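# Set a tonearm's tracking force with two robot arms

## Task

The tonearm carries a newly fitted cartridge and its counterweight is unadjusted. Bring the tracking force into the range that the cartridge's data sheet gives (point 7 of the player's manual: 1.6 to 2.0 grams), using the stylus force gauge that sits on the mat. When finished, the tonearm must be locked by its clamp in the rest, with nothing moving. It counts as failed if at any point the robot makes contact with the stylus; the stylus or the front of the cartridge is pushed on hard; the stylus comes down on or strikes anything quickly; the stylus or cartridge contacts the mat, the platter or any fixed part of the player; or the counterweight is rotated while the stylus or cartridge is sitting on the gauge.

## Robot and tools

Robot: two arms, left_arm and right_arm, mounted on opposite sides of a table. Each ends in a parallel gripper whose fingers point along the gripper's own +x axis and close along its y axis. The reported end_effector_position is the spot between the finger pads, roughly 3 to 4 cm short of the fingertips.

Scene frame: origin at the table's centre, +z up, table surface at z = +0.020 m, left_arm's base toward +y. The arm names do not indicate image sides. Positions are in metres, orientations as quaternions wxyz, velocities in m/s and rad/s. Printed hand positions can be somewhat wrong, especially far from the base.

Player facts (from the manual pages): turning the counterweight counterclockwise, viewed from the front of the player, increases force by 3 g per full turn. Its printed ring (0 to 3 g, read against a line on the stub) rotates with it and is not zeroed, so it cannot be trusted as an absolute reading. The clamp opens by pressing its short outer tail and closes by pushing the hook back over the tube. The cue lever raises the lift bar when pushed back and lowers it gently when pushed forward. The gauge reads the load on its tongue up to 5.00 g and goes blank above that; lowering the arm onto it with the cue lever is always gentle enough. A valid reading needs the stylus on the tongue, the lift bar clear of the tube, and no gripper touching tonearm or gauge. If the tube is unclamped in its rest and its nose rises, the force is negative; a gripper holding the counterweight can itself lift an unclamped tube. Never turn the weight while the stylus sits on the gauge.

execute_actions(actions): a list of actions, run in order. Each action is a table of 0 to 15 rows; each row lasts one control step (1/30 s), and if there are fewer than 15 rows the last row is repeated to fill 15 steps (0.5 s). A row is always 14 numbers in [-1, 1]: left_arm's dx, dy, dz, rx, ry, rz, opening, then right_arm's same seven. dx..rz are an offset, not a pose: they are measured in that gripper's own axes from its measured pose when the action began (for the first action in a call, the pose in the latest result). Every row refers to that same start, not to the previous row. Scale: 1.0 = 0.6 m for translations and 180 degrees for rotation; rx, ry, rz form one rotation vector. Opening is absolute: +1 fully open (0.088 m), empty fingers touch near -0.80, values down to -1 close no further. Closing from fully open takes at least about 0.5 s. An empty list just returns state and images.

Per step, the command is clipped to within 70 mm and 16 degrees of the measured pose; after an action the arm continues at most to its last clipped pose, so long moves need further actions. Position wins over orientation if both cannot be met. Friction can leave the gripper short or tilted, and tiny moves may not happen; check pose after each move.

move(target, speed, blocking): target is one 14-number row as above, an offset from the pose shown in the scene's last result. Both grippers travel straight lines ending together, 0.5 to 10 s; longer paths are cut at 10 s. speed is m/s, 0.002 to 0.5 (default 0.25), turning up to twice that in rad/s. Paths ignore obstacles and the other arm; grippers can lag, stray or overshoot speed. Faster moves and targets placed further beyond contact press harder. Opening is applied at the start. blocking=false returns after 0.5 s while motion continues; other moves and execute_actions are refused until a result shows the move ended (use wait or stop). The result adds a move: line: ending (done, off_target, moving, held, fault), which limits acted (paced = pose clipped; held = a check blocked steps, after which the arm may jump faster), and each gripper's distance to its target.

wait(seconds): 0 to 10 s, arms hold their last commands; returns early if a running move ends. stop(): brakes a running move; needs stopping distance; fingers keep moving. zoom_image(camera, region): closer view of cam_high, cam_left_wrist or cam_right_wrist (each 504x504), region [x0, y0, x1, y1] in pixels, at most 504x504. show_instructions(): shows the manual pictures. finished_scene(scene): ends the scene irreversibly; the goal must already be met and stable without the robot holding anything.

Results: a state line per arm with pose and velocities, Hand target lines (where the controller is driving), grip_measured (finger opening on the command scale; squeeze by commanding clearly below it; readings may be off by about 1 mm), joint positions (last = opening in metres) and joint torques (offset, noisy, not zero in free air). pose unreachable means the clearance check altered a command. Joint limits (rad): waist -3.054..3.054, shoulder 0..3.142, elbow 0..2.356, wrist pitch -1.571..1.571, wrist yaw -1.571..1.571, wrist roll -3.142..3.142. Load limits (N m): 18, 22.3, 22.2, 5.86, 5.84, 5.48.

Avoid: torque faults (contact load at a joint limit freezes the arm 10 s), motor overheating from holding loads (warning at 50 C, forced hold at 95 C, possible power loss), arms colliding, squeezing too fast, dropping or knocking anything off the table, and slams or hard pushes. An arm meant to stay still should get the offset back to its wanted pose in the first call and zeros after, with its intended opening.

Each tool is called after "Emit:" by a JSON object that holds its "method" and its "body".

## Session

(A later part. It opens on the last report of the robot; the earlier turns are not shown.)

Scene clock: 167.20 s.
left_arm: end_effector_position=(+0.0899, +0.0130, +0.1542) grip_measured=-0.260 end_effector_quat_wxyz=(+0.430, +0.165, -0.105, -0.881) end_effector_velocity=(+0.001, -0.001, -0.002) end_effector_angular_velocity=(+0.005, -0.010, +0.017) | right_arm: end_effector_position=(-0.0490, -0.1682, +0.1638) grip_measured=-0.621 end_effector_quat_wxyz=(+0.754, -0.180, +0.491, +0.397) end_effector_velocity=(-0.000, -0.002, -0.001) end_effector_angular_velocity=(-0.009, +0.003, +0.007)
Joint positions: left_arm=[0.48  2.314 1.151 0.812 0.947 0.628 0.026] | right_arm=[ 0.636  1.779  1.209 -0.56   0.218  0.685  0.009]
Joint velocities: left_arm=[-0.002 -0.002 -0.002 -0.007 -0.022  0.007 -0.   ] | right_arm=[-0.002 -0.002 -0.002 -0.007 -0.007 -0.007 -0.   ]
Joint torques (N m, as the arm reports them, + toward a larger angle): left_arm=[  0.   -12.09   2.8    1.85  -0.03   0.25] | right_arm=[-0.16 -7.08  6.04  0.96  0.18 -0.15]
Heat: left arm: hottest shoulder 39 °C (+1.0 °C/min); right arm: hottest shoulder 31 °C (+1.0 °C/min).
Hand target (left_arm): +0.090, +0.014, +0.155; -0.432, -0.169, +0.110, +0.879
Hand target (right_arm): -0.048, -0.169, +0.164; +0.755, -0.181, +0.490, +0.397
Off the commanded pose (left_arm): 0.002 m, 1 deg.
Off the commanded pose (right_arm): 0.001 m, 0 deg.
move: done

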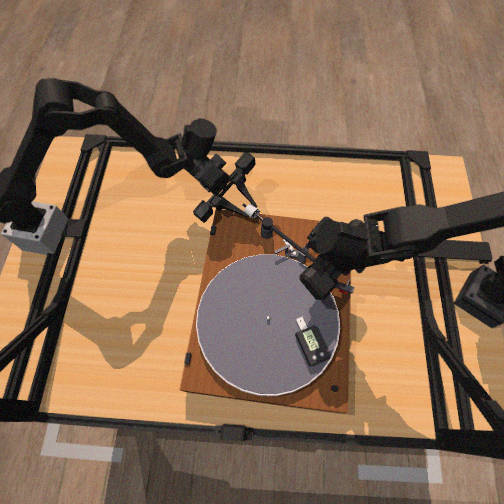

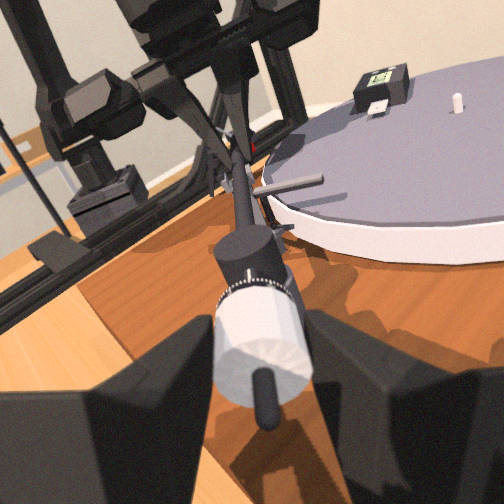

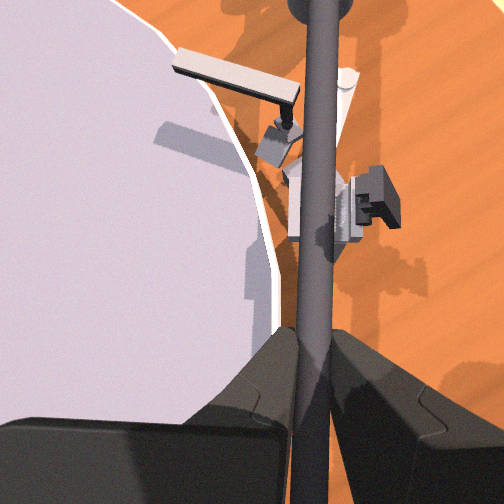

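Emit:
{"method": "execute_actions", "body": {"actions": [[[0,0,0,0,0,0,-0.3,0,0,0,0,0,0,-0.7],[0,0,0,0,0,0,-0.25,0,0,0,0,0,0,-0.7],[0,0,0,0,0,0,-0.2,0,0,0,0,0,0,-0.7],[0,0,0,0,0,0,-0.1,0,0,0,0,0,0,-0.7],[0,0,0,0,0,0,0,0,0,0,0,0,0,-0.7],[0,0,0,0,0,0,0.1,0,0,0,0,0,0,-0.68],[0,0,0,0,0,0,0.15,0,0,0,0,0,0,-0.66],[0,0,0,0,0,0,0.15,0,0,0,0,0,0,-0.64],[0,0,0,0,0,0,0.15,0,0,0,0,0,0,-0.62],[0,0,0,0,0,0,0.15,0,0,0,0,0,0,-0.6],[0,0,0,0,0,0,0.15,0,0,0,0,0,0,-0.57],[0,0,0,0,0,0,0.15,0,0,0,0,0,0,-0.53],[0,0,0,0,0,0,0.15,0,0,0,0,0,0,-0.45]]]}}

Emit:
{"method": "move", "body": {"target": [-0.15,0,0.03,0,0,0,0.15, -0.045,0,0.02,0,0,0,-0.2], "speed": 0.2}}

Scene clock: 168.87 s.
left_arm: end_effector_position=(+0.0900, +0.0130, +0.1543) grip_measured=+0.138 end_effector_quat_wxyz=(+0.431, +0.165, -0.106, -0.881) end_effector_velocity=(-0.001, +0.000, -0.001) end_effector_angular_velocity=(+0.020, +0.018, +0.009) | right_arm: end_effector_position=(-0.0488, -0.1681, +0.1641) grip_measured=-0.505 end_effector_quat_wxyz=(+0.755, -0.179, +0.490, +0.397) end_effector_velocity=(-0.000, +0.001, +0.001) end_effector_angular_velocity=(+0.006, +0.004, +0.007)
Joint positions: left_arm=[0.48  2.314 1.151 0.813 0.947 0.629 0.046] | right_arm=[ 0.636  1.779  1.21  -0.56   0.218  0.685  0.014]
Joint velocities: left_arm=[-0.002 -0.002 -0.002 -0.007 -0.007 -0.022  0.006] | right_arm=[-0.002 -0.002 -0.002  0.007 -0.007 -0.007  0.029]
Joint torques (N m, as the arm reports them, + toward a larger angle): left_arm=[  0.03 -10.99   3.77   1.72   0.24  -0.07] | right_arm=[ 0.01 -6.94  6.02  1.08  0.18 -0.03]
Heat: left arm: hottest shoulder 40 °C (+2.0 °C/min); right arm: hottest shoulder 31 °C (+1.0 °C/min).
Hand target (left_arm): +0.090, +0.013, +0.154; -0.431, -0.165, +0.105, +0.881
Hand target (right_arm): -0.049, -0.168, +0.164; +0.755, -0.180, +0.490, +0.397
Off the commanded pose (left_arm): 0.000 m, 0 deg.
Off the commanded pose (right_arm): 0.000 m, 0 deg.

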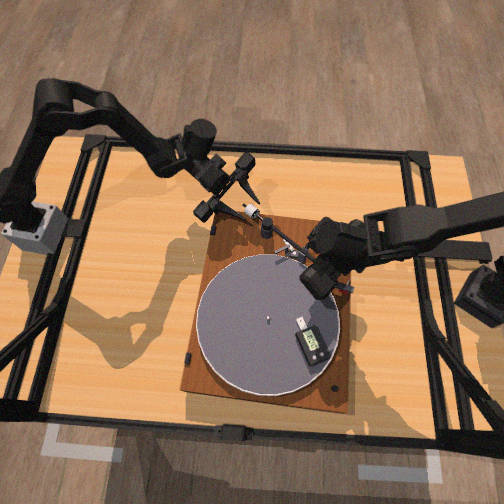

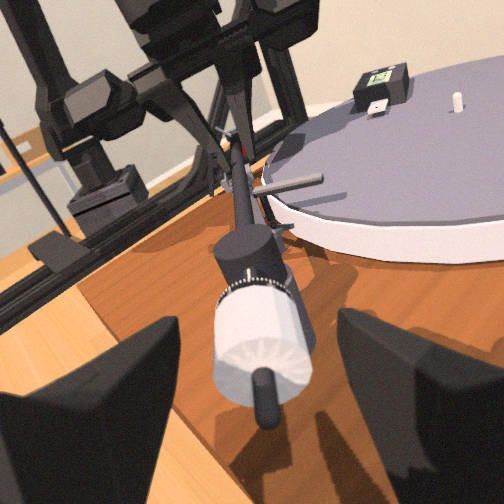

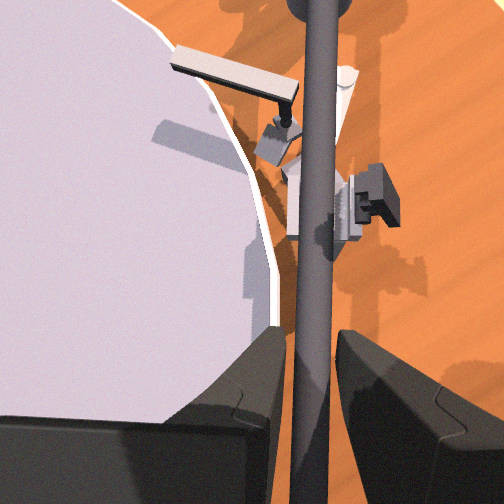

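Scene clock: 169.87 s.
left_arm: end_effector_position=(+0.1358, +0.0823, +0.1858) grip_measured=+0.150 end_effector_quat_wxyz=(+0.431, +0.165, -0.103, -0.881) end_effector_velocity=(-0.002, -0.000, +0.003) end_effector_angular_velocity=(-0.008, -0.004, -0.010) | right_arm: end_effector_position=(-0.0480, -0.1735, +0.1867) grip_measured=-0.200 end_effector_quat_wxyz=(+0.754, -0.185, +0.493, +0.393) end_effector_velocity=(+0.000, -0.008, -0.002) end_effector_angular_velocity=(-0.033, +0.003, +0.007)
Joint positions: left_arm=[0.66  2.094 0.964 0.658 1.111 0.765 0.046] | right_arm=[ 0.635  1.744  1.267 -0.667  0.218  0.685  0.029]
Joint velocities: left_arm=[-0.002 -0.007  0.002 -0.007  0.007  0.007 -0.   ] | right_arm=[-0.002 -0.007 -0.002 -0.037 -0.007 -0.007 -0.   ]
Joint torques (N m, as the arm reports them, + toward a larger angle): left_arm=[  0.23 -10.95   2.62   1.47   0.5    0.13] | right_arm=[-0.3  -7.83  7.28  0.87  0.09 -0.19]
Heat: left arm: hottest shoulder 40 °C (+2.0 °C/min); right arm: hottest shoulder 31 °C (+1.0 °C/min).
Hand target (left_arm): +0.135, +0.085, +0.188; -0.430, -0.165, +0.105, +0.881
Hand target (right_arm): -0.047, -0.172, +0.193; +0.755, -0.179, +0.490, +0.397
Off the commanded pose (left_arm): 0.004 m, 0 deg.
Off the commanded pose (right_arm): 0.007 m, 1 deg.
move: done

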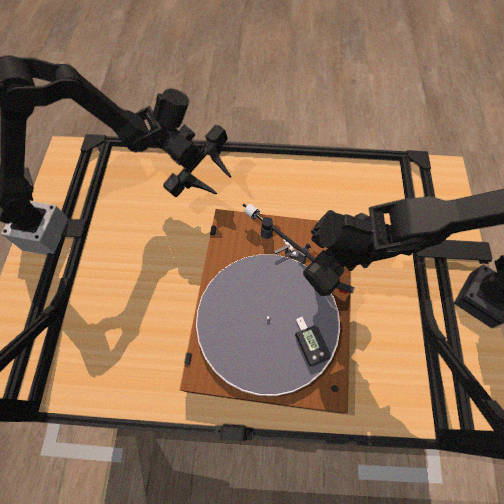

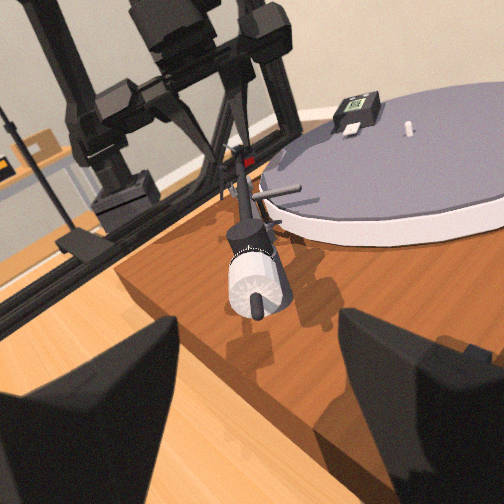

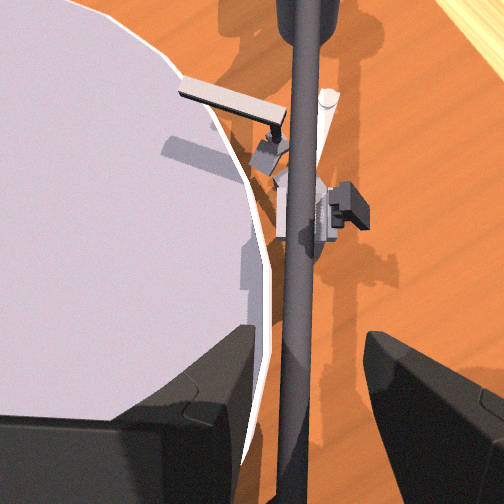

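Emit:
{"method": "move", "body": {"target": [0,0,0,0,0,0,0.15, 0.017,0,0.064,0,0,0,0.3], "speed": 0.08}}

Emit:
{"method": "zoom_image", "body": {"camera": "cam_left_wrist", "region": [180,110,300,230]}}

Scene clock: 171.53 s.
left_arm: end_effector_position=(+0.1357, +0.0824, +0.1862) grip_measured=+0.150 end_effector_quat_wxyz=(+0.431, +0.165, -0.103, -0.881) end_effector_velocity=(+0.003, -0.001, +0.000) end_effector_angular_velocity=(+0.011, -0.002, +0.023) | right_arm: end_effector_position=(-0.0238, -0.1460, +0.1976) grip_measured=+0.300 end_effector_quat_wxyz=(+0.755, -0.181, +0.492, +0.393) end_effector_velocity=(-0.000, -0.002, -0.001) end_effector_angular_velocity=(-0.015, +0.010, -0.006)
Joint positions: left_arm=[0.66  2.093 0.964 0.658 1.111 0.766 0.046] | right_arm=[ 0.567  1.83   1.412 -0.706  0.192  0.626  0.054]
Joint velocities: left_arm=[ 0.002 -0.007 -0.002 -0.007 -0.022 -0.007 -0.   ] | right_arm=[-0.002  0.002  0.007 -0.022 -0.007  0.007 -0.   ]
Joint torques (N m, as the arm reports them, + toward a larger angle): left_arm=[ 0.01 -9.35  3.77  1.7   0.3  -0.04] | right_arm=[-0.26 -6.29  7.38  0.79  0.   -0.28]
Heat: left arm: hottest shoulder 40 °C (+1.0 °C/min); right arm: hottest shoulder 31 °C (+1.0 °C/min).
Hand target (left_arm): +0.136, +0.082, +0.186; -0.431, -0.165, +0.103, +0.881
Hand target (right_arm): -0.023, -0.144, +0.195; +0.754, -0.185, +0.493, +0.393
Off the commanded pose (left_arm): 0.000 m, 0 deg.
Off the commanded pose (right_arm): 0.004 m, 1 deg.
move: done

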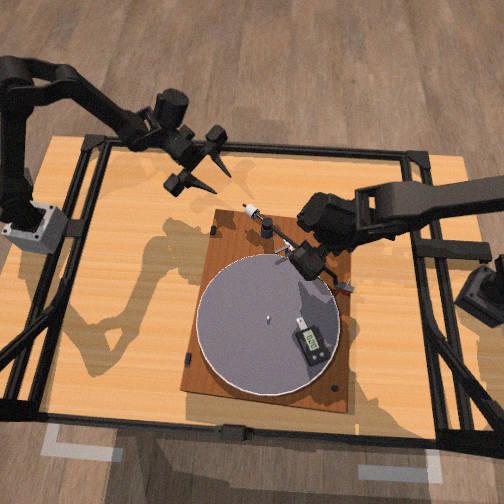

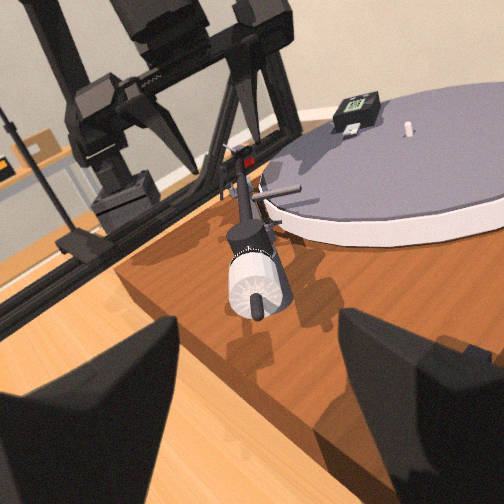

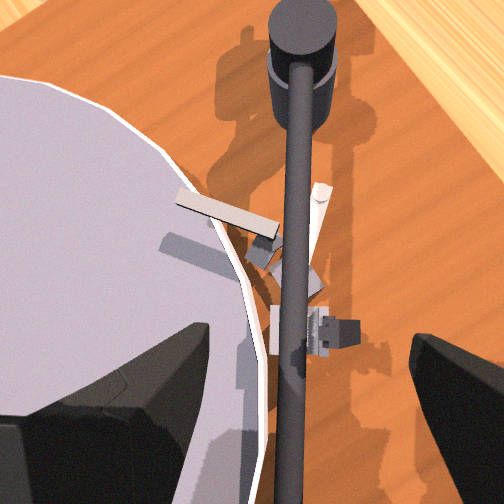

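Region (180, 110, 300, 230) of cam_left_wrist's 504x504 image, scaled by 4.200, with more detail than that image has.

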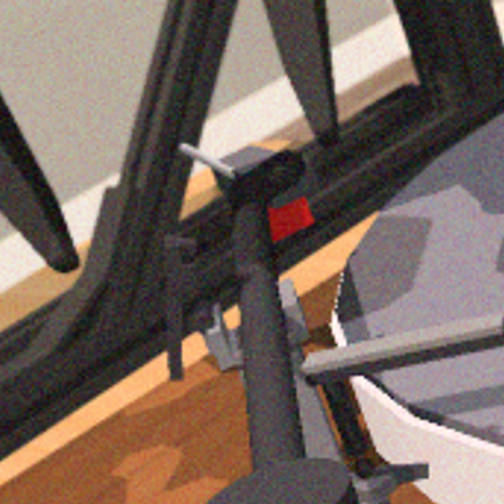

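Emit:
{"method": "move", "body": {"target": [0,0,0,0,0,0,0.15, 0.027,0.008,-0.002,0,0,0,0.3], "speed": 0.08}}

Emit:
{"method": "zoom_image", "body": {"camera": "cam_left_wrist", "region": [180,110,300,230]}}

Scene clock: 173.00 s.
left_arm: end_effector_position=(+0.1357, +0.0824, +0.1862) grip_measured=+0.150 end_effector_quat_wxyz=(+0.431, +0.165, -0.103, -0.881) end_effector_velocity=(+0.003, -0.000, -0.002) end_effector_angular_velocity=(+0.007, -0.011, +0.021) | right_arm: end_effector_position=(-0.0238, -0.1374, +0.1895) grip_measured=+0.300 end_effector_quat_wxyz=(+0.757, -0.176, +0.489, +0.397) end_effector_velocity=(-0.002, +0.001, +0.000) end_effector_angular_velocity=(+0.010, +0.023, +0.001)
Joint positions: left_arm=[0.66  2.093 0.964 0.658 1.111 0.766 0.046] | right_arm=[ 0.568  1.86   1.414 -0.665  0.192  0.626  0.054]
Joint velocities: left_arm=[ 0.002 -0.002 -0.002 -0.007 -0.022  0.007  0.   ] | right_arm=[-0.002 -0.002 -0.002  0.007 -0.022  0.007 -0.   ]
Joint torques (N m, as the arm reports them, + toward a larger angle): left_arm=[ 0.03 -9.49  3.77  1.62  0.33 -0.02] | right_arm=[ 0.25 -6.42  6.1   1.32  0.19  0.11]
Heat: left arm: hottest shoulder 40 °C (+1.0 °C/min); right arm: hottest shoulder 31 °C (+1.0 °C/min).
Hand target (left_arm): +0.136, +0.082, +0.186; -0.431, -0.165, +0.103, +0.881
Hand target (right_arm): -0.025, -0.137, +0.183; +0.756, -0.181, +0.492, +0.393
Off the commanded pose (left_arm): 0.000 m, 0 deg.
Off the commanded pose (right_arm): 0.006 m, 1 deg.
move: done

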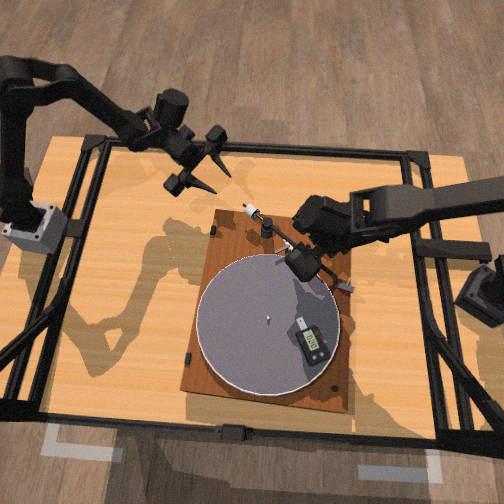

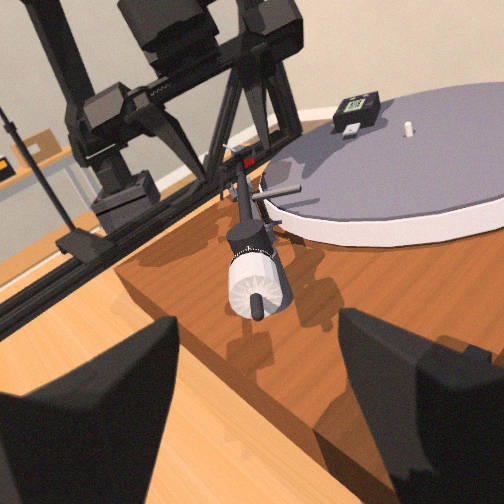

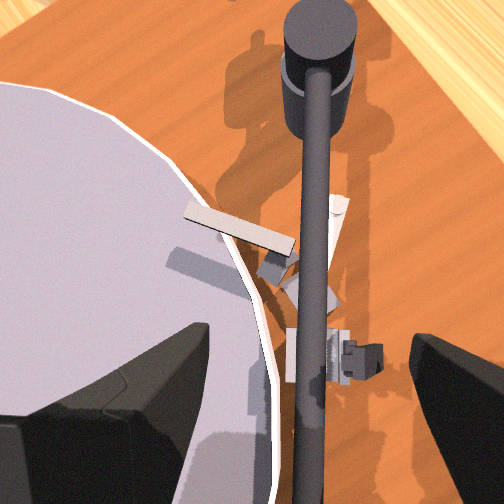

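Region (180, 110, 300, 230) of cam_left_wrist's 504x504 image, scaled by 4.200, with more detail than that image has.

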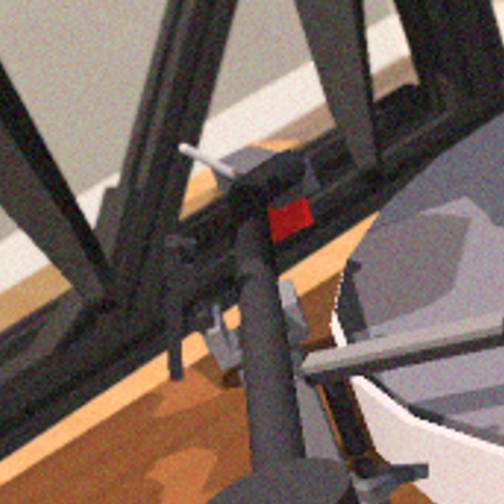

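Emit:
{"method": "move", "body": {"target": [0,0,0,0,0,0,0.15, 0.012,0.045,-0.012,0,0,0,0.3], "speed": 0.04}}

Emit:
{"method": "zoom_image", "body": {"camera": "cam_left_wrist", "region": [180,110,300,230]}}

Scene clock: 174.73 s.
left_arm: end_effector_position=(+0.1357, +0.0824, +0.1862) grip_measured=+0.150 end_effector_quat_wxyz=(+0.431, +0.165, -0.103, -0.881) end_effector_velocity=(+0.001, +0.002, -0.000) end_effector_angular_velocity=(+0.021, +0.018, +0.013) | right_arm: end_effector_position=(-0.0452, -0.1248, +0.1888) grip_measured=+0.301 end_effector_quat_wxyz=(+0.759, -0.174, +0.485, +0.399) end_effector_velocity=(-0.002, -0.001, -0.001) end_effector_angular_velocity=(-0.006, +0.010, -0.001)
Joint positions: left_arm=[0.66  2.093 0.964 0.658 1.111 0.766 0.046] | right_arm=[ 0.627  1.903  1.464 -0.673  0.224  0.677  0.054]
Joint velocities: left_arm=[ 0.002 -0.007 -0.007 -0.007 -0.007 -0.022 -0.   ] | right_arm=[ 0.002  0.002  0.002 -0.007 -0.007  0.007 -0.   ]
Joint torques (N m, as the arm reports them, + toward a larger angle): left_arm=[ 0.   -9.49  3.75  1.63  0.33 -0.02] | right_arm=[ 0.31 -6.22  7.06  1.08  0.    0.16]
Heat: left arm: hottest shoulder 39 °C (+0.0 °C/min); right arm: hottest shoulder 31 °C (+1.0 °C/min).
Hand target (left_arm): +0.136, +0.082, +0.186; -0.431, -0.165, +0.103, +0.881
Hand target (right_arm): -0.047, -0.122, +0.183; +0.757, -0.176, +0.489, +0.397
Off the commanded pose (left_arm): 0.000 m, 0 deg.
Off the commanded pose (right_arm): 0.007 m, 1 deg.
move: done

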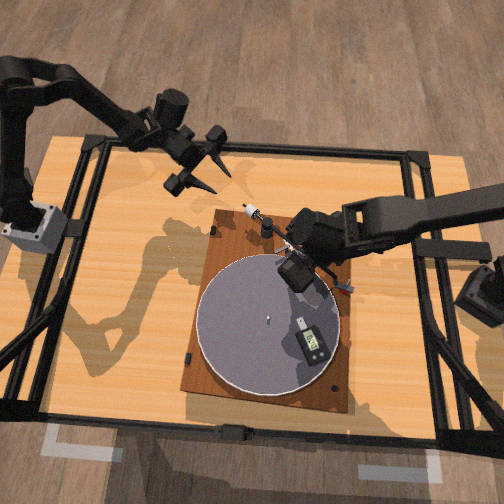

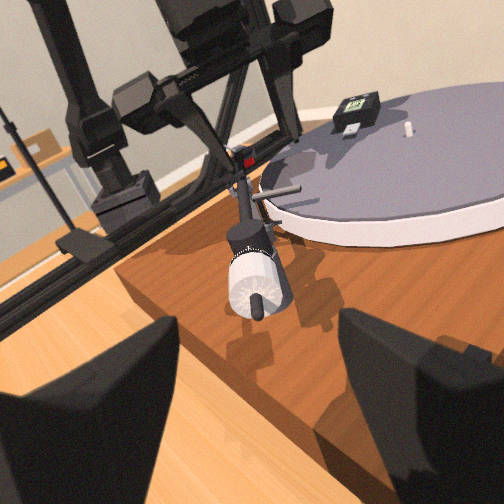

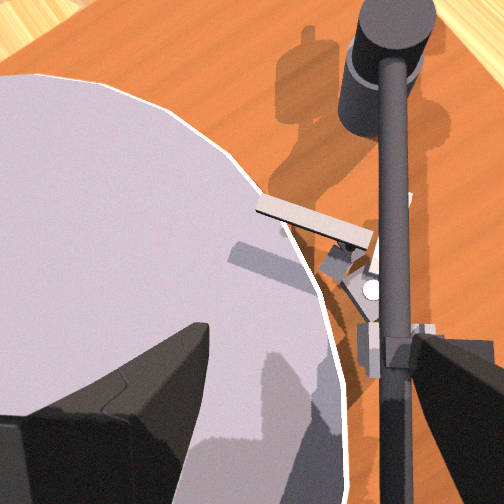

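Region (180, 110, 300, 230) of cam_left_wrist's 504x504 image, scaled by 4.200, with more detail than that image has.

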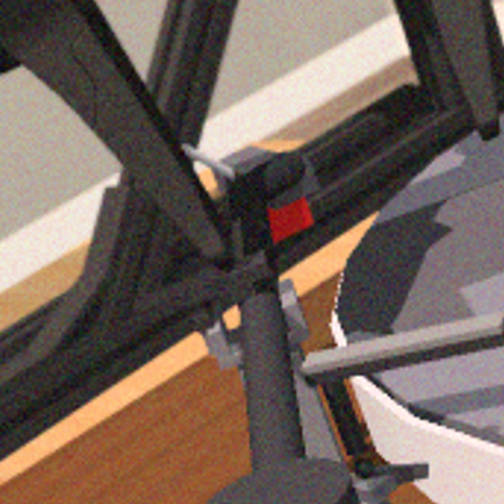

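Raise and inspect.

Emit:
{"method": "move", "body": {"target": [0,0,0,0,0,0,0.15, -0.06,-0.02,0,0,0,0,0.3], "speed": 0.1}}

Emit:
{"method": "zoom_image", "body": {"camera": "cam_left_wrist", "region": [200,140,280,220]}}

Emit:
{"method": "zoom_image", "body": {"camera": "cam_right_wrist", "region": [260,200,440,380]}}

Scene clock: 176.13 s.
left_arm: end_effector_position=(+0.1357, +0.0824, +0.1862) grip_measured=+0.150 end_effector_quat_wxyz=(+0.431, +0.165, -0.103, -0.881) end_effector_velocity=(-0.001, +0.000, -0.003) end_effector_angular_velocity=(+0.016, +0.009, +0.006) | right_arm: end_effector_position=(-0.0446, -0.1440, +0.2194) grip_measured=+0.300 end_effector_quat_wxyz=(+0.760, -0.171, +0.483, +0.400) end_effector_velocity=(+0.002, -0.002, -0.002) end_effector_angular_velocity=(-0.011, -0.004, -0.012)
Joint positions: left_arm=[0.66  2.093 0.964 0.658 1.111 0.766 0.046] | right_arm=[ 0.627  1.808  1.461 -0.758  0.224  0.678  0.054]
Joint velocities: left_arm=[-0.002  0.002 -0.002 -0.007 -0.007 -0.007  0.   ] | right_arm=[-0.002  0.002 -0.002 -0.007  0.007  0.007 -0.   ]
Joint torques (N m, as the arm reports them, + toward a larger angle): left_arm=[ 0.04 -9.48  3.74  1.61  0.33 -0.02] | right_arm=[-0.31 -8.53  5.    0.89  0.12 -0.13]
Heat: left arm: hottest shoulder 39 °C (+0.0 °C/min); right arm: hottest shoulder 31 °C (+1.0 °C/min).
Hand target (left_arm): +0.136, +0.082, +0.186; -0.431, -0.165, +0.103, +0.881
Hand target (right_arm): -0.043, -0.148, +0.218; +0.759, -0.174, +0.485, +0.398
Off the commanded pose (left_arm): 0.000 m, 0 deg.
Off the commanded pose (right_arm): 0.004 m, 0 deg.
move: done

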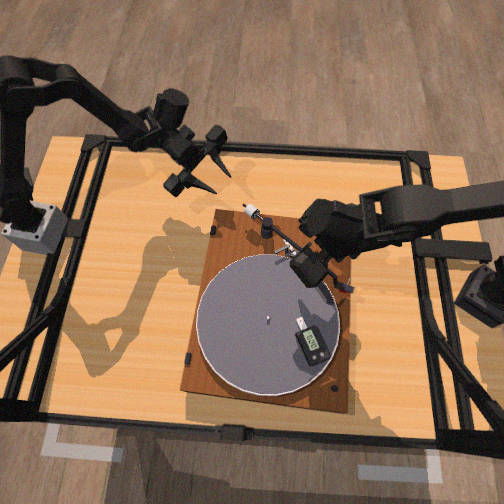

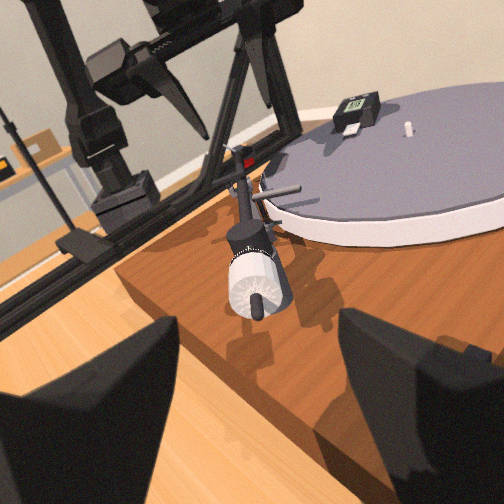

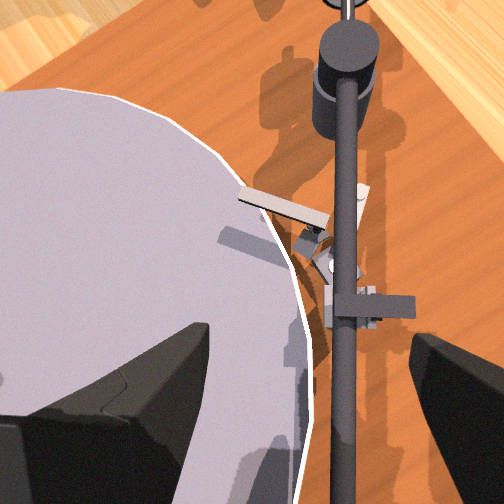

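Region (200, 140, 280, 220) of cam_left_wrist's 504x504 image, scaled by 6.300, with more detail than that image has.

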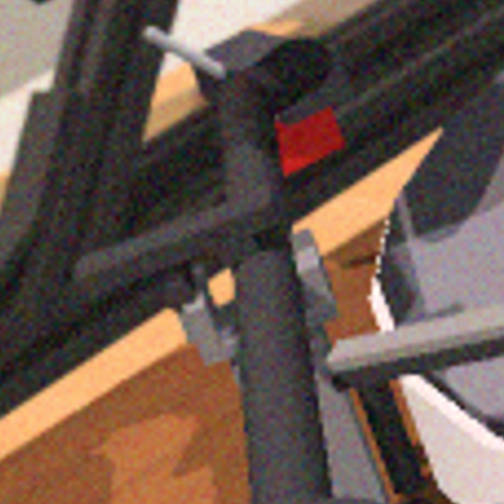

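Region (260, 200, 440, 380) of cam_right_wrist's 504x504 image, scaled by 2.800, with more detail than that image has.

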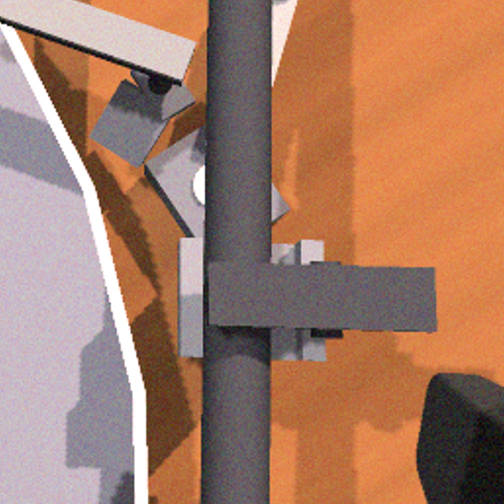

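Emit:
{"method": "move", "body": {"target": [0,0,0,0,0,0,0.15, 0.066,-0.042,-0.077,0,0,0,-0.2], "speed": 0.1}}

Scene clock: 178.60 s.
left_arm: end_effector_position=(+0.1357, +0.0824, +0.1862) grip_measured=+0.150 end_effector_quat_wxyz=(+0.431, +0.165, -0.103, -0.881) end_effector_velocity=(-0.001, +0.001, -0.002) end_effector_angular_velocity=(+0.008, -0.003, +0.003) | right_arm: end_effector_position=(-0.0441, -0.1689, +0.1601) grip_measured=-0.200 end_effector_quat_wxyz=(+0.760, -0.171, +0.484, +0.400) end_effector_velocity=(+0.002, +0.004, +0.011) end_effector_angular_velocity=(+0.051, +0.017, -0.023)
Joint positions: left_arm=[0.66  2.093 0.964 0.658 1.111 0.766 0.046] | right_arm=[ 0.627  1.768  1.17  -0.507  0.224  0.678  0.029]
Joint velocities: left_arm=[-0.002 -0.002 -0.007 -0.007 -0.007  0.007  0.   ] | right_arm=[-0.007 -0.027 -0.002  0.022 -0.007  0.022 -0.   ]
Joint torques (N m, as the arm reports them, + toward a larger angle): left_arm=[ 0.05 -9.48  3.75  1.62  0.32 -0.03] | right_arm=[ 0.07 -7.72  4.7   1.29  0.18  0.01]
Heat: left arm: hottest shoulder 39 °C (-1.0 °C/min); right arm: hottest shoulder 31 °C (+1.0 °C/min).
Hand target (left_arm): +0.136, +0.082, +0.186; -0.431, -0.165, +0.103, +0.881
Hand target (right_arm): -0.044, -0.172, +0.160; +0.760, -0.171, +0.483, +0.400
Off the commanded pose (left_arm): 0.000 m, 0 deg.
Off the commanded pose (right_arm): 0.003 m, 0 deg.
move: done

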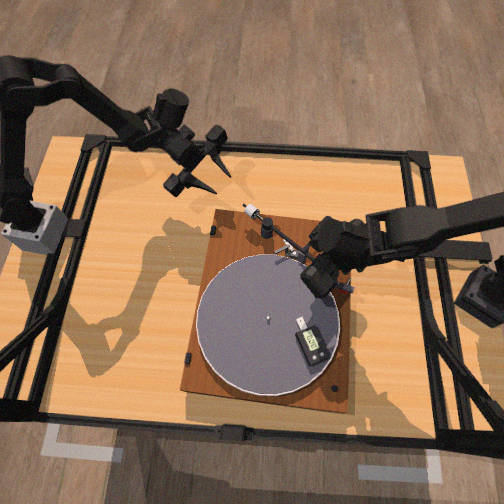

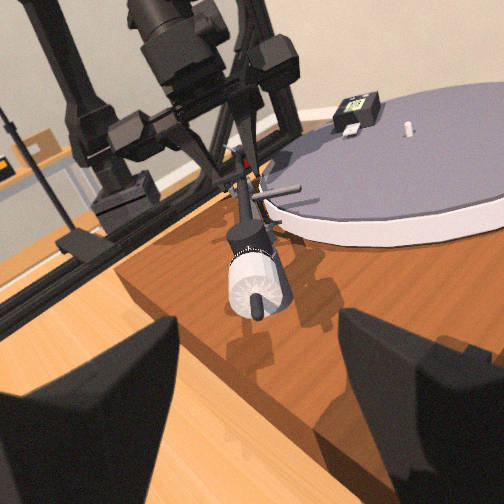

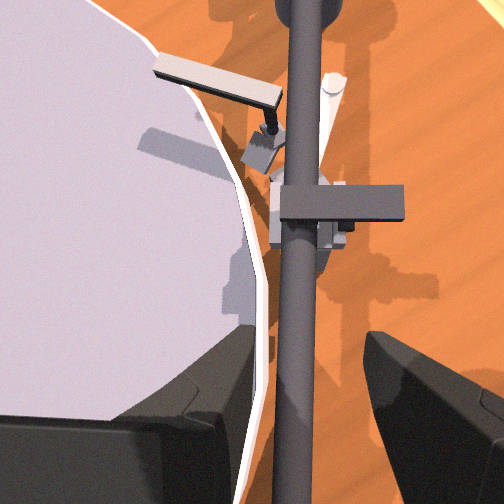

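Emit:
{"method": "execute_actions", "body": {"actions": [[[0,0,0,0,0,0,0.15,0,0,0,0,0,0,-0.28],[0,0,0,0,0,0,0.15,0,0,0,0,0,0,-0.34],[0,0,0,0,0,0,0.15,0,0,0,0,0,0,-0.38],[0,0,0,0,0,0,0.15,0,0,0,0,0,0,-0.41],[0,0,0,0,0,0,0.15,0,0,0,0,0,0,-0.43],[0,0,0,0,0,0,0.15,0,0,0,0,0,0,-0.45],[0,0,0,0,0,0,0.15,0,0,0,0,0,0,-0.47],[0,0,0,0,0,0,0.15,0,0,0,0,0,0,-0.49],[0,0,0,0,0,0,0.15,0,0,0,0,0,0,-0.51],[0,0,0,0,0,0,0.15,0,0,0,0,0,0,-0.53],[0,0,0,0,0,0,0.15,0,0,0,0,0,0,-0.55]]]}}

Emit:
{"method": "zoom_image", "body": {"camera": "cam_right_wrist", "region": [240,150,420,330]}}

Scene clock: 180.00 s.
left_arm: end_effector_position=(+0.1357, +0.0824, +0.1862) grip_measured=+0.150 end_effector_quat_wxyz=(+0.431, +0.165, -0.103, -0.881) end_effector_velocity=(-0.002, +0.002, -0.004) end_effector_angular_velocity=(+0.029, +0.017, +0.006) | right_arm: end_effector_position=(-0.0451, -0.1686, +0.1603) grip_measured=-0.534 end_effector_quat_wxyz=(+0.759, -0.170, +0.483, +0.402) end_effector_velocity=(-0.002, -0.002, +0.001) end_effector_angular_velocity=(-0.004, +0.003, +0.012)
Joint positions: left_arm=[0.66  2.093 0.964 0.658 1.111 0.766 0.046] | right_arm=[ 0.628  1.767  1.168 -0.503  0.221  0.678  0.013]
Joint velocities: left_arm=[-0.002 -0.002 -0.007 -0.022 -0.007 -0.007  0.   ] | right_arm=[ 0.002 -0.007 -0.002 -0.007 -0.007 -0.007 -0.007]
Joint torques (N m, as the arm reports them, + toward a larger angle): left_arm=[ 0.   -9.51  3.77  1.62  0.32 -0.03] | right_arm=[-0.12 -6.91  6.18  0.83  0.23 -0.03]
Heat: left arm: hottest shoulder 39 °C (-1.0 °C/min); right arm: hottest shoulder 31 °C (+1.0 °C/min).
Hand target (left_arm): +0.136, +0.082, +0.186; -0.431, -0.165, +0.103, +0.881
Hand target (right_arm): -0.044, -0.169, +0.160; +0.759, -0.171, +0.484, +0.400
Off the commanded pose (left_arm): 0.000 m, 0 deg.
Off the commanded pose (right_arm): 0.001 m, 0 deg.

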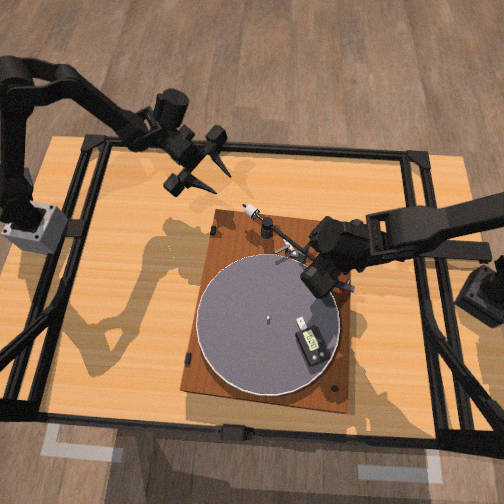

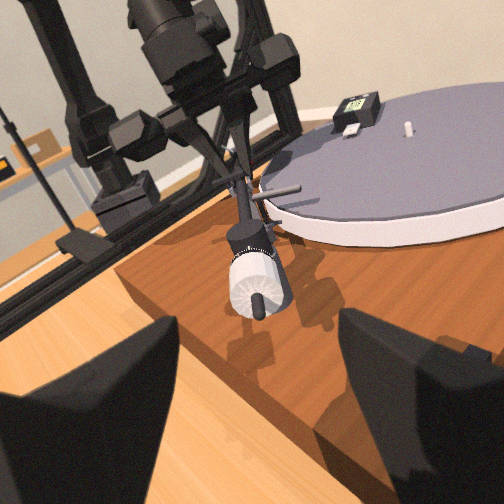

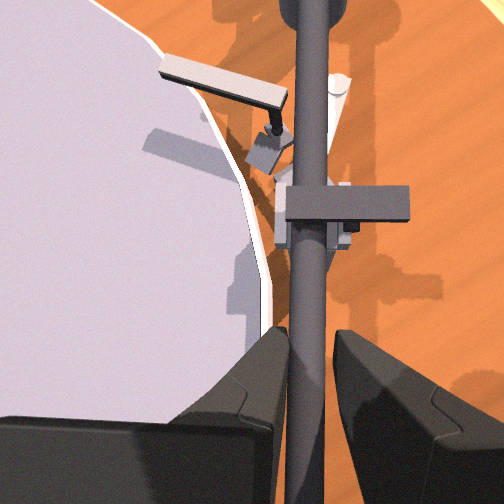

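Region (240, 150, 420, 330) of cam_right_wrist's 504x504 image, scaled by 2.800, with more detail than that image has.

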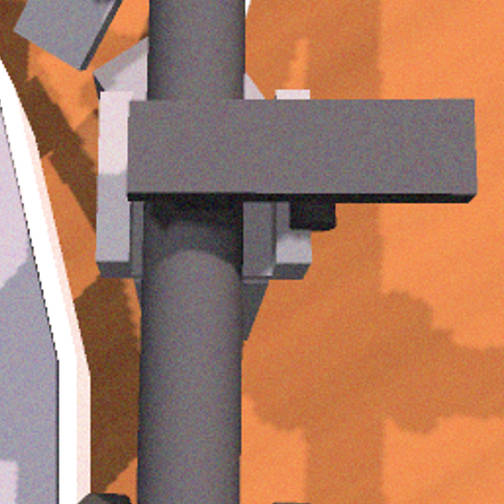

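It moved toward centre; a touch more, then release.

Emit:
{"method": "execute_actions", "body": {"actions": [[[0,-0.002,0,0,0,0,0.15,0,-0.002,0,0,0,0,-0.565],[0,0,0,0,0,0,0.15,0,-0.002,0,0,0,0,-0.58],[0,0,0,0,0,0,0.15,0,-0.002,0,0,0,0,-0.58],[0,0,0,0,0,0,0.15,0,-0.002,0,0,0,0,-0.58],[0,0,0,0,0,0,0.15,0,-0.002,0,0,0,0,-0.58],[0,0,0,0,0,0,0.15,0,-0.002,0,0,0,0,-0.58],[0,0,0,0,0,0,0.15,0,-0.002,0,0,0,0,-0.58],[0,0,0,0,0,0,0.15,0,-0.002,0,0,0,0,-0.58],[0,0,0,0,0,0,0.15,0,-0.002,0,0,0,0,-0.45],[0,0,0,0,0,0,0.15,0,-0.002,0,0,0,0,-0.2]]]}}

Emit:
{"method": "move", "body": {"target": [0,0,0,0,0,0,0.15, -0.1,0.01,0.05,0,-0.07,0,-0.2], "speed": 0.15}}

Emit:
{"method": "zoom_image", "body": {"camera": "cam_right_wrist", "region": [180,60,430,340]}}

Emit:
{"method": "zoom_image", "body": {"camera": "cam_left_wrist", "region": [200,140,280,220]}}

Scene clock: 181.83 s.
left_arm: end_effector_position=(+0.1357, +0.0824, +0.1862) grip_measured=+0.150 end_effector_quat_wxyz=(+0.431, +0.165, -0.103, -0.881) end_effector_velocity=(-0.000, -0.001, -0.001) end_effector_angular_velocity=(+0.004, +0.002, +0.006) | right_arm: end_effector_position=(-0.0455, -0.1681, +0.1604) grip_measured=-0.246 end_effector_quat_wxyz=(+0.758, -0.169, +0.484, +0.403) end_effector_velocity=(-0.000, -0.002, -0.001) end_effector_angular_velocity=(-0.009, +0.003, +0.007)
Joint positions: left_arm=[0.66  2.093 0.964 0.658 1.111 0.766 0.046] | right_arm=[ 0.628  1.767  1.168 -0.501  0.218  0.678  0.027]
Joint velocities: left_arm=[-0.002  0.002 -0.002  0.007 -0.007 -0.007 -0.   ] | right_arm=[-0.002 -0.002 -0.002 -0.007 -0.007 -0.007  0.022]
Joint torques (N m, as the arm reports them, + toward a larger angle): left_arm=[ 0.01 -9.48  3.78  1.62  0.32 -0.02] | right_arm=[-0.29 -7.29  5.64  1.11  0.2  -0.12]
Heat: left arm: hottest shoulder 39 °C (-1.0 °C/min); right arm: hottest shoulder 31 °C (+1.0 °C/min).
Hand target (left_arm): +0.136, +0.082, +0.186; -0.431, -0.165, +0.103, +0.881
Hand target (right_arm): -0.044, -0.169, +0.160; +0.759, -0.170, +0.483, +0.402
Off the commanded pose (left_arm): 0.000 m, 0 deg.
Off the commanded pose (right_arm): 0.002 m, 0 deg.

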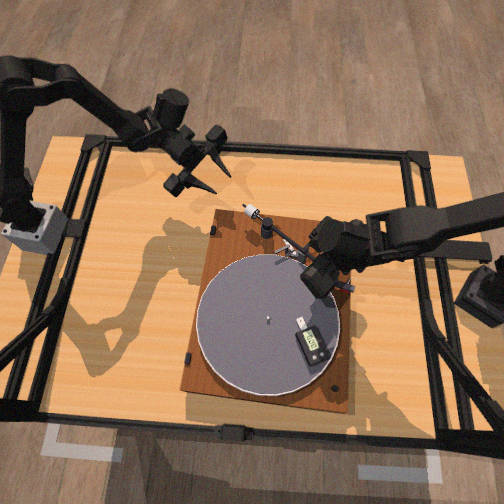

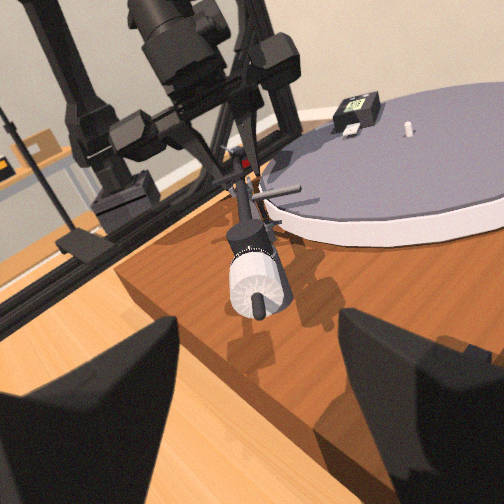

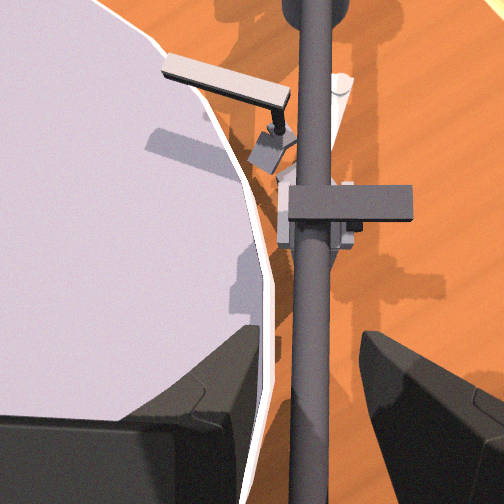

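Scene clock: 182.93 s.
left_arm: end_effector_position=(+0.1357, +0.0824, +0.1862) grip_measured=+0.150 end_effector_quat_wxyz=(+0.431, +0.165, -0.103, -0.881) end_effector_velocity=(-0.001, -0.001, -0.004) end_effector_angular_velocity=(+0.011, -0.002, +0.014) | right_arm: end_effector_position=(-0.0440, -0.1699, +0.2266) grip_measured=-0.200 end_effector_quat_wxyz=(+0.806, -0.123, +0.400, +0.418) end_effector_velocity=(+0.002, -0.002, -0.001) end_effector_angular_velocity=(-0.009, -0.011, -0.001)
Joint positions: left_arm=[0.66  2.093 0.964 0.658 1.111 0.766 0.046] | right_arm=[ 0.683  1.613  1.168 -0.493  0.383  0.678  0.029]
Joint velocities: left_arm=[-0.007  0.002 -0.007  0.007 -0.022 -0.007 -0.   ] | right_arm=[-0.002 -0.002 -0.002 -0.007  0.007 -0.007 -0.   ]
Joint torques (N m, as the arm reports them, + toward a larger angle): left_arm=[ 0.01 -9.45  3.77  1.61  0.32 -0.03] | right_arm=[ 0.35 -7.22  5.65  1.5   0.31 -0.08]
Heat: left arm: hottest shoulder 39 °C (-1.0 °C/min); right arm: hottest shoulder 31 °C (+1.0 °C/min).
Hand target (left_arm): +0.136, +0.082, +0.186; -0.431, -0.165, +0.103, +0.881
Hand target (right_arm): -0.045, -0.172, +0.227; +0.807, -0.124, +0.398, +0.419
Off the commanded pose (left_arm): 0.000 m, 0 deg.
Off the commanded pose (right_arm): 0.002 m, 0 deg.
move: done

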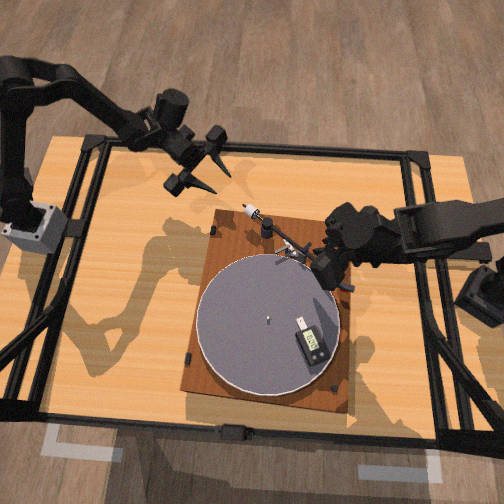

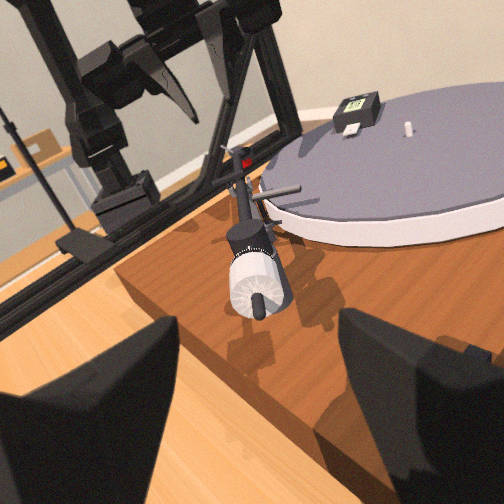

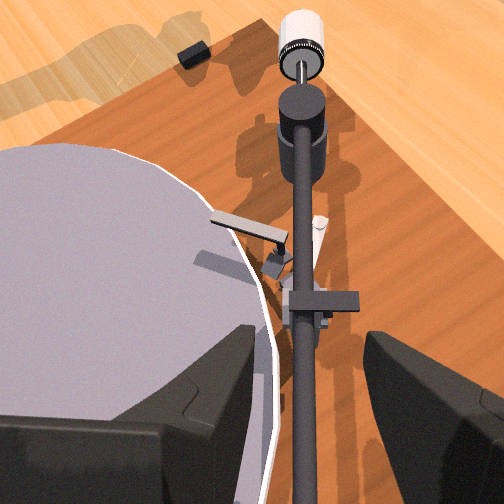

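Region (180, 60, 430, 340) of cam_right_wrist's 504x504 image, scaled by 1.800, with more detail than that image has; it fills the left 450 columns of this view, and the rest is white.

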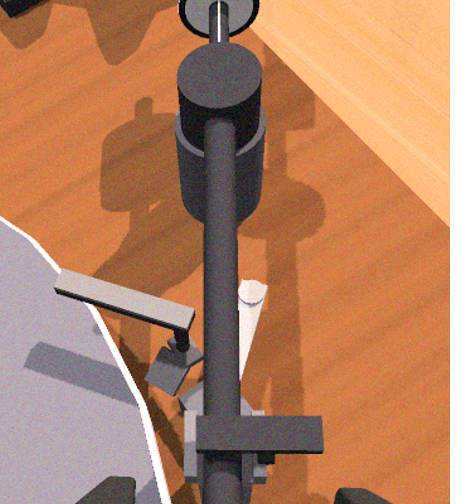

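Region (200, 140, 280, 220) of cam_left_wrist's 504x504 image, scaled by 6.300, with more detail than that image has.

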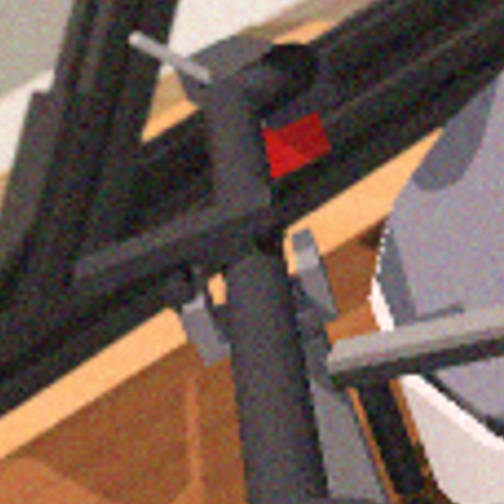

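Emit:
{"method": "zoom_image", "body": {"camera": "cam_right_wrist", "region": [265,15,340,90]}}

Region (265, 15, 340, 90) of cam_right_wrist's 504x504 image, scaled by 6.720, with more detail than that image has.

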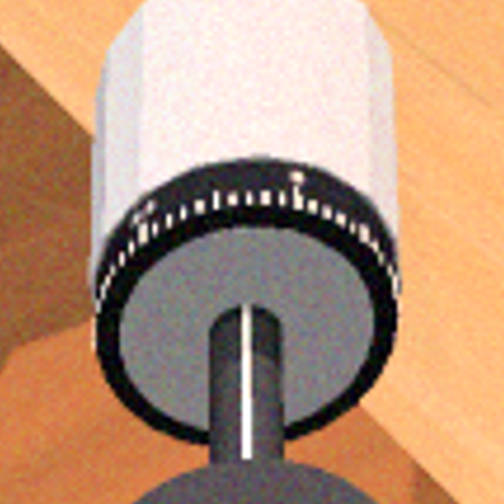

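Ring ≈2.85, consistent with about +0.35 g. Clamp shut.

Emit:
{"method": "finished_scene", "body": {"scene": 2}}

The scene is finished: the task was done.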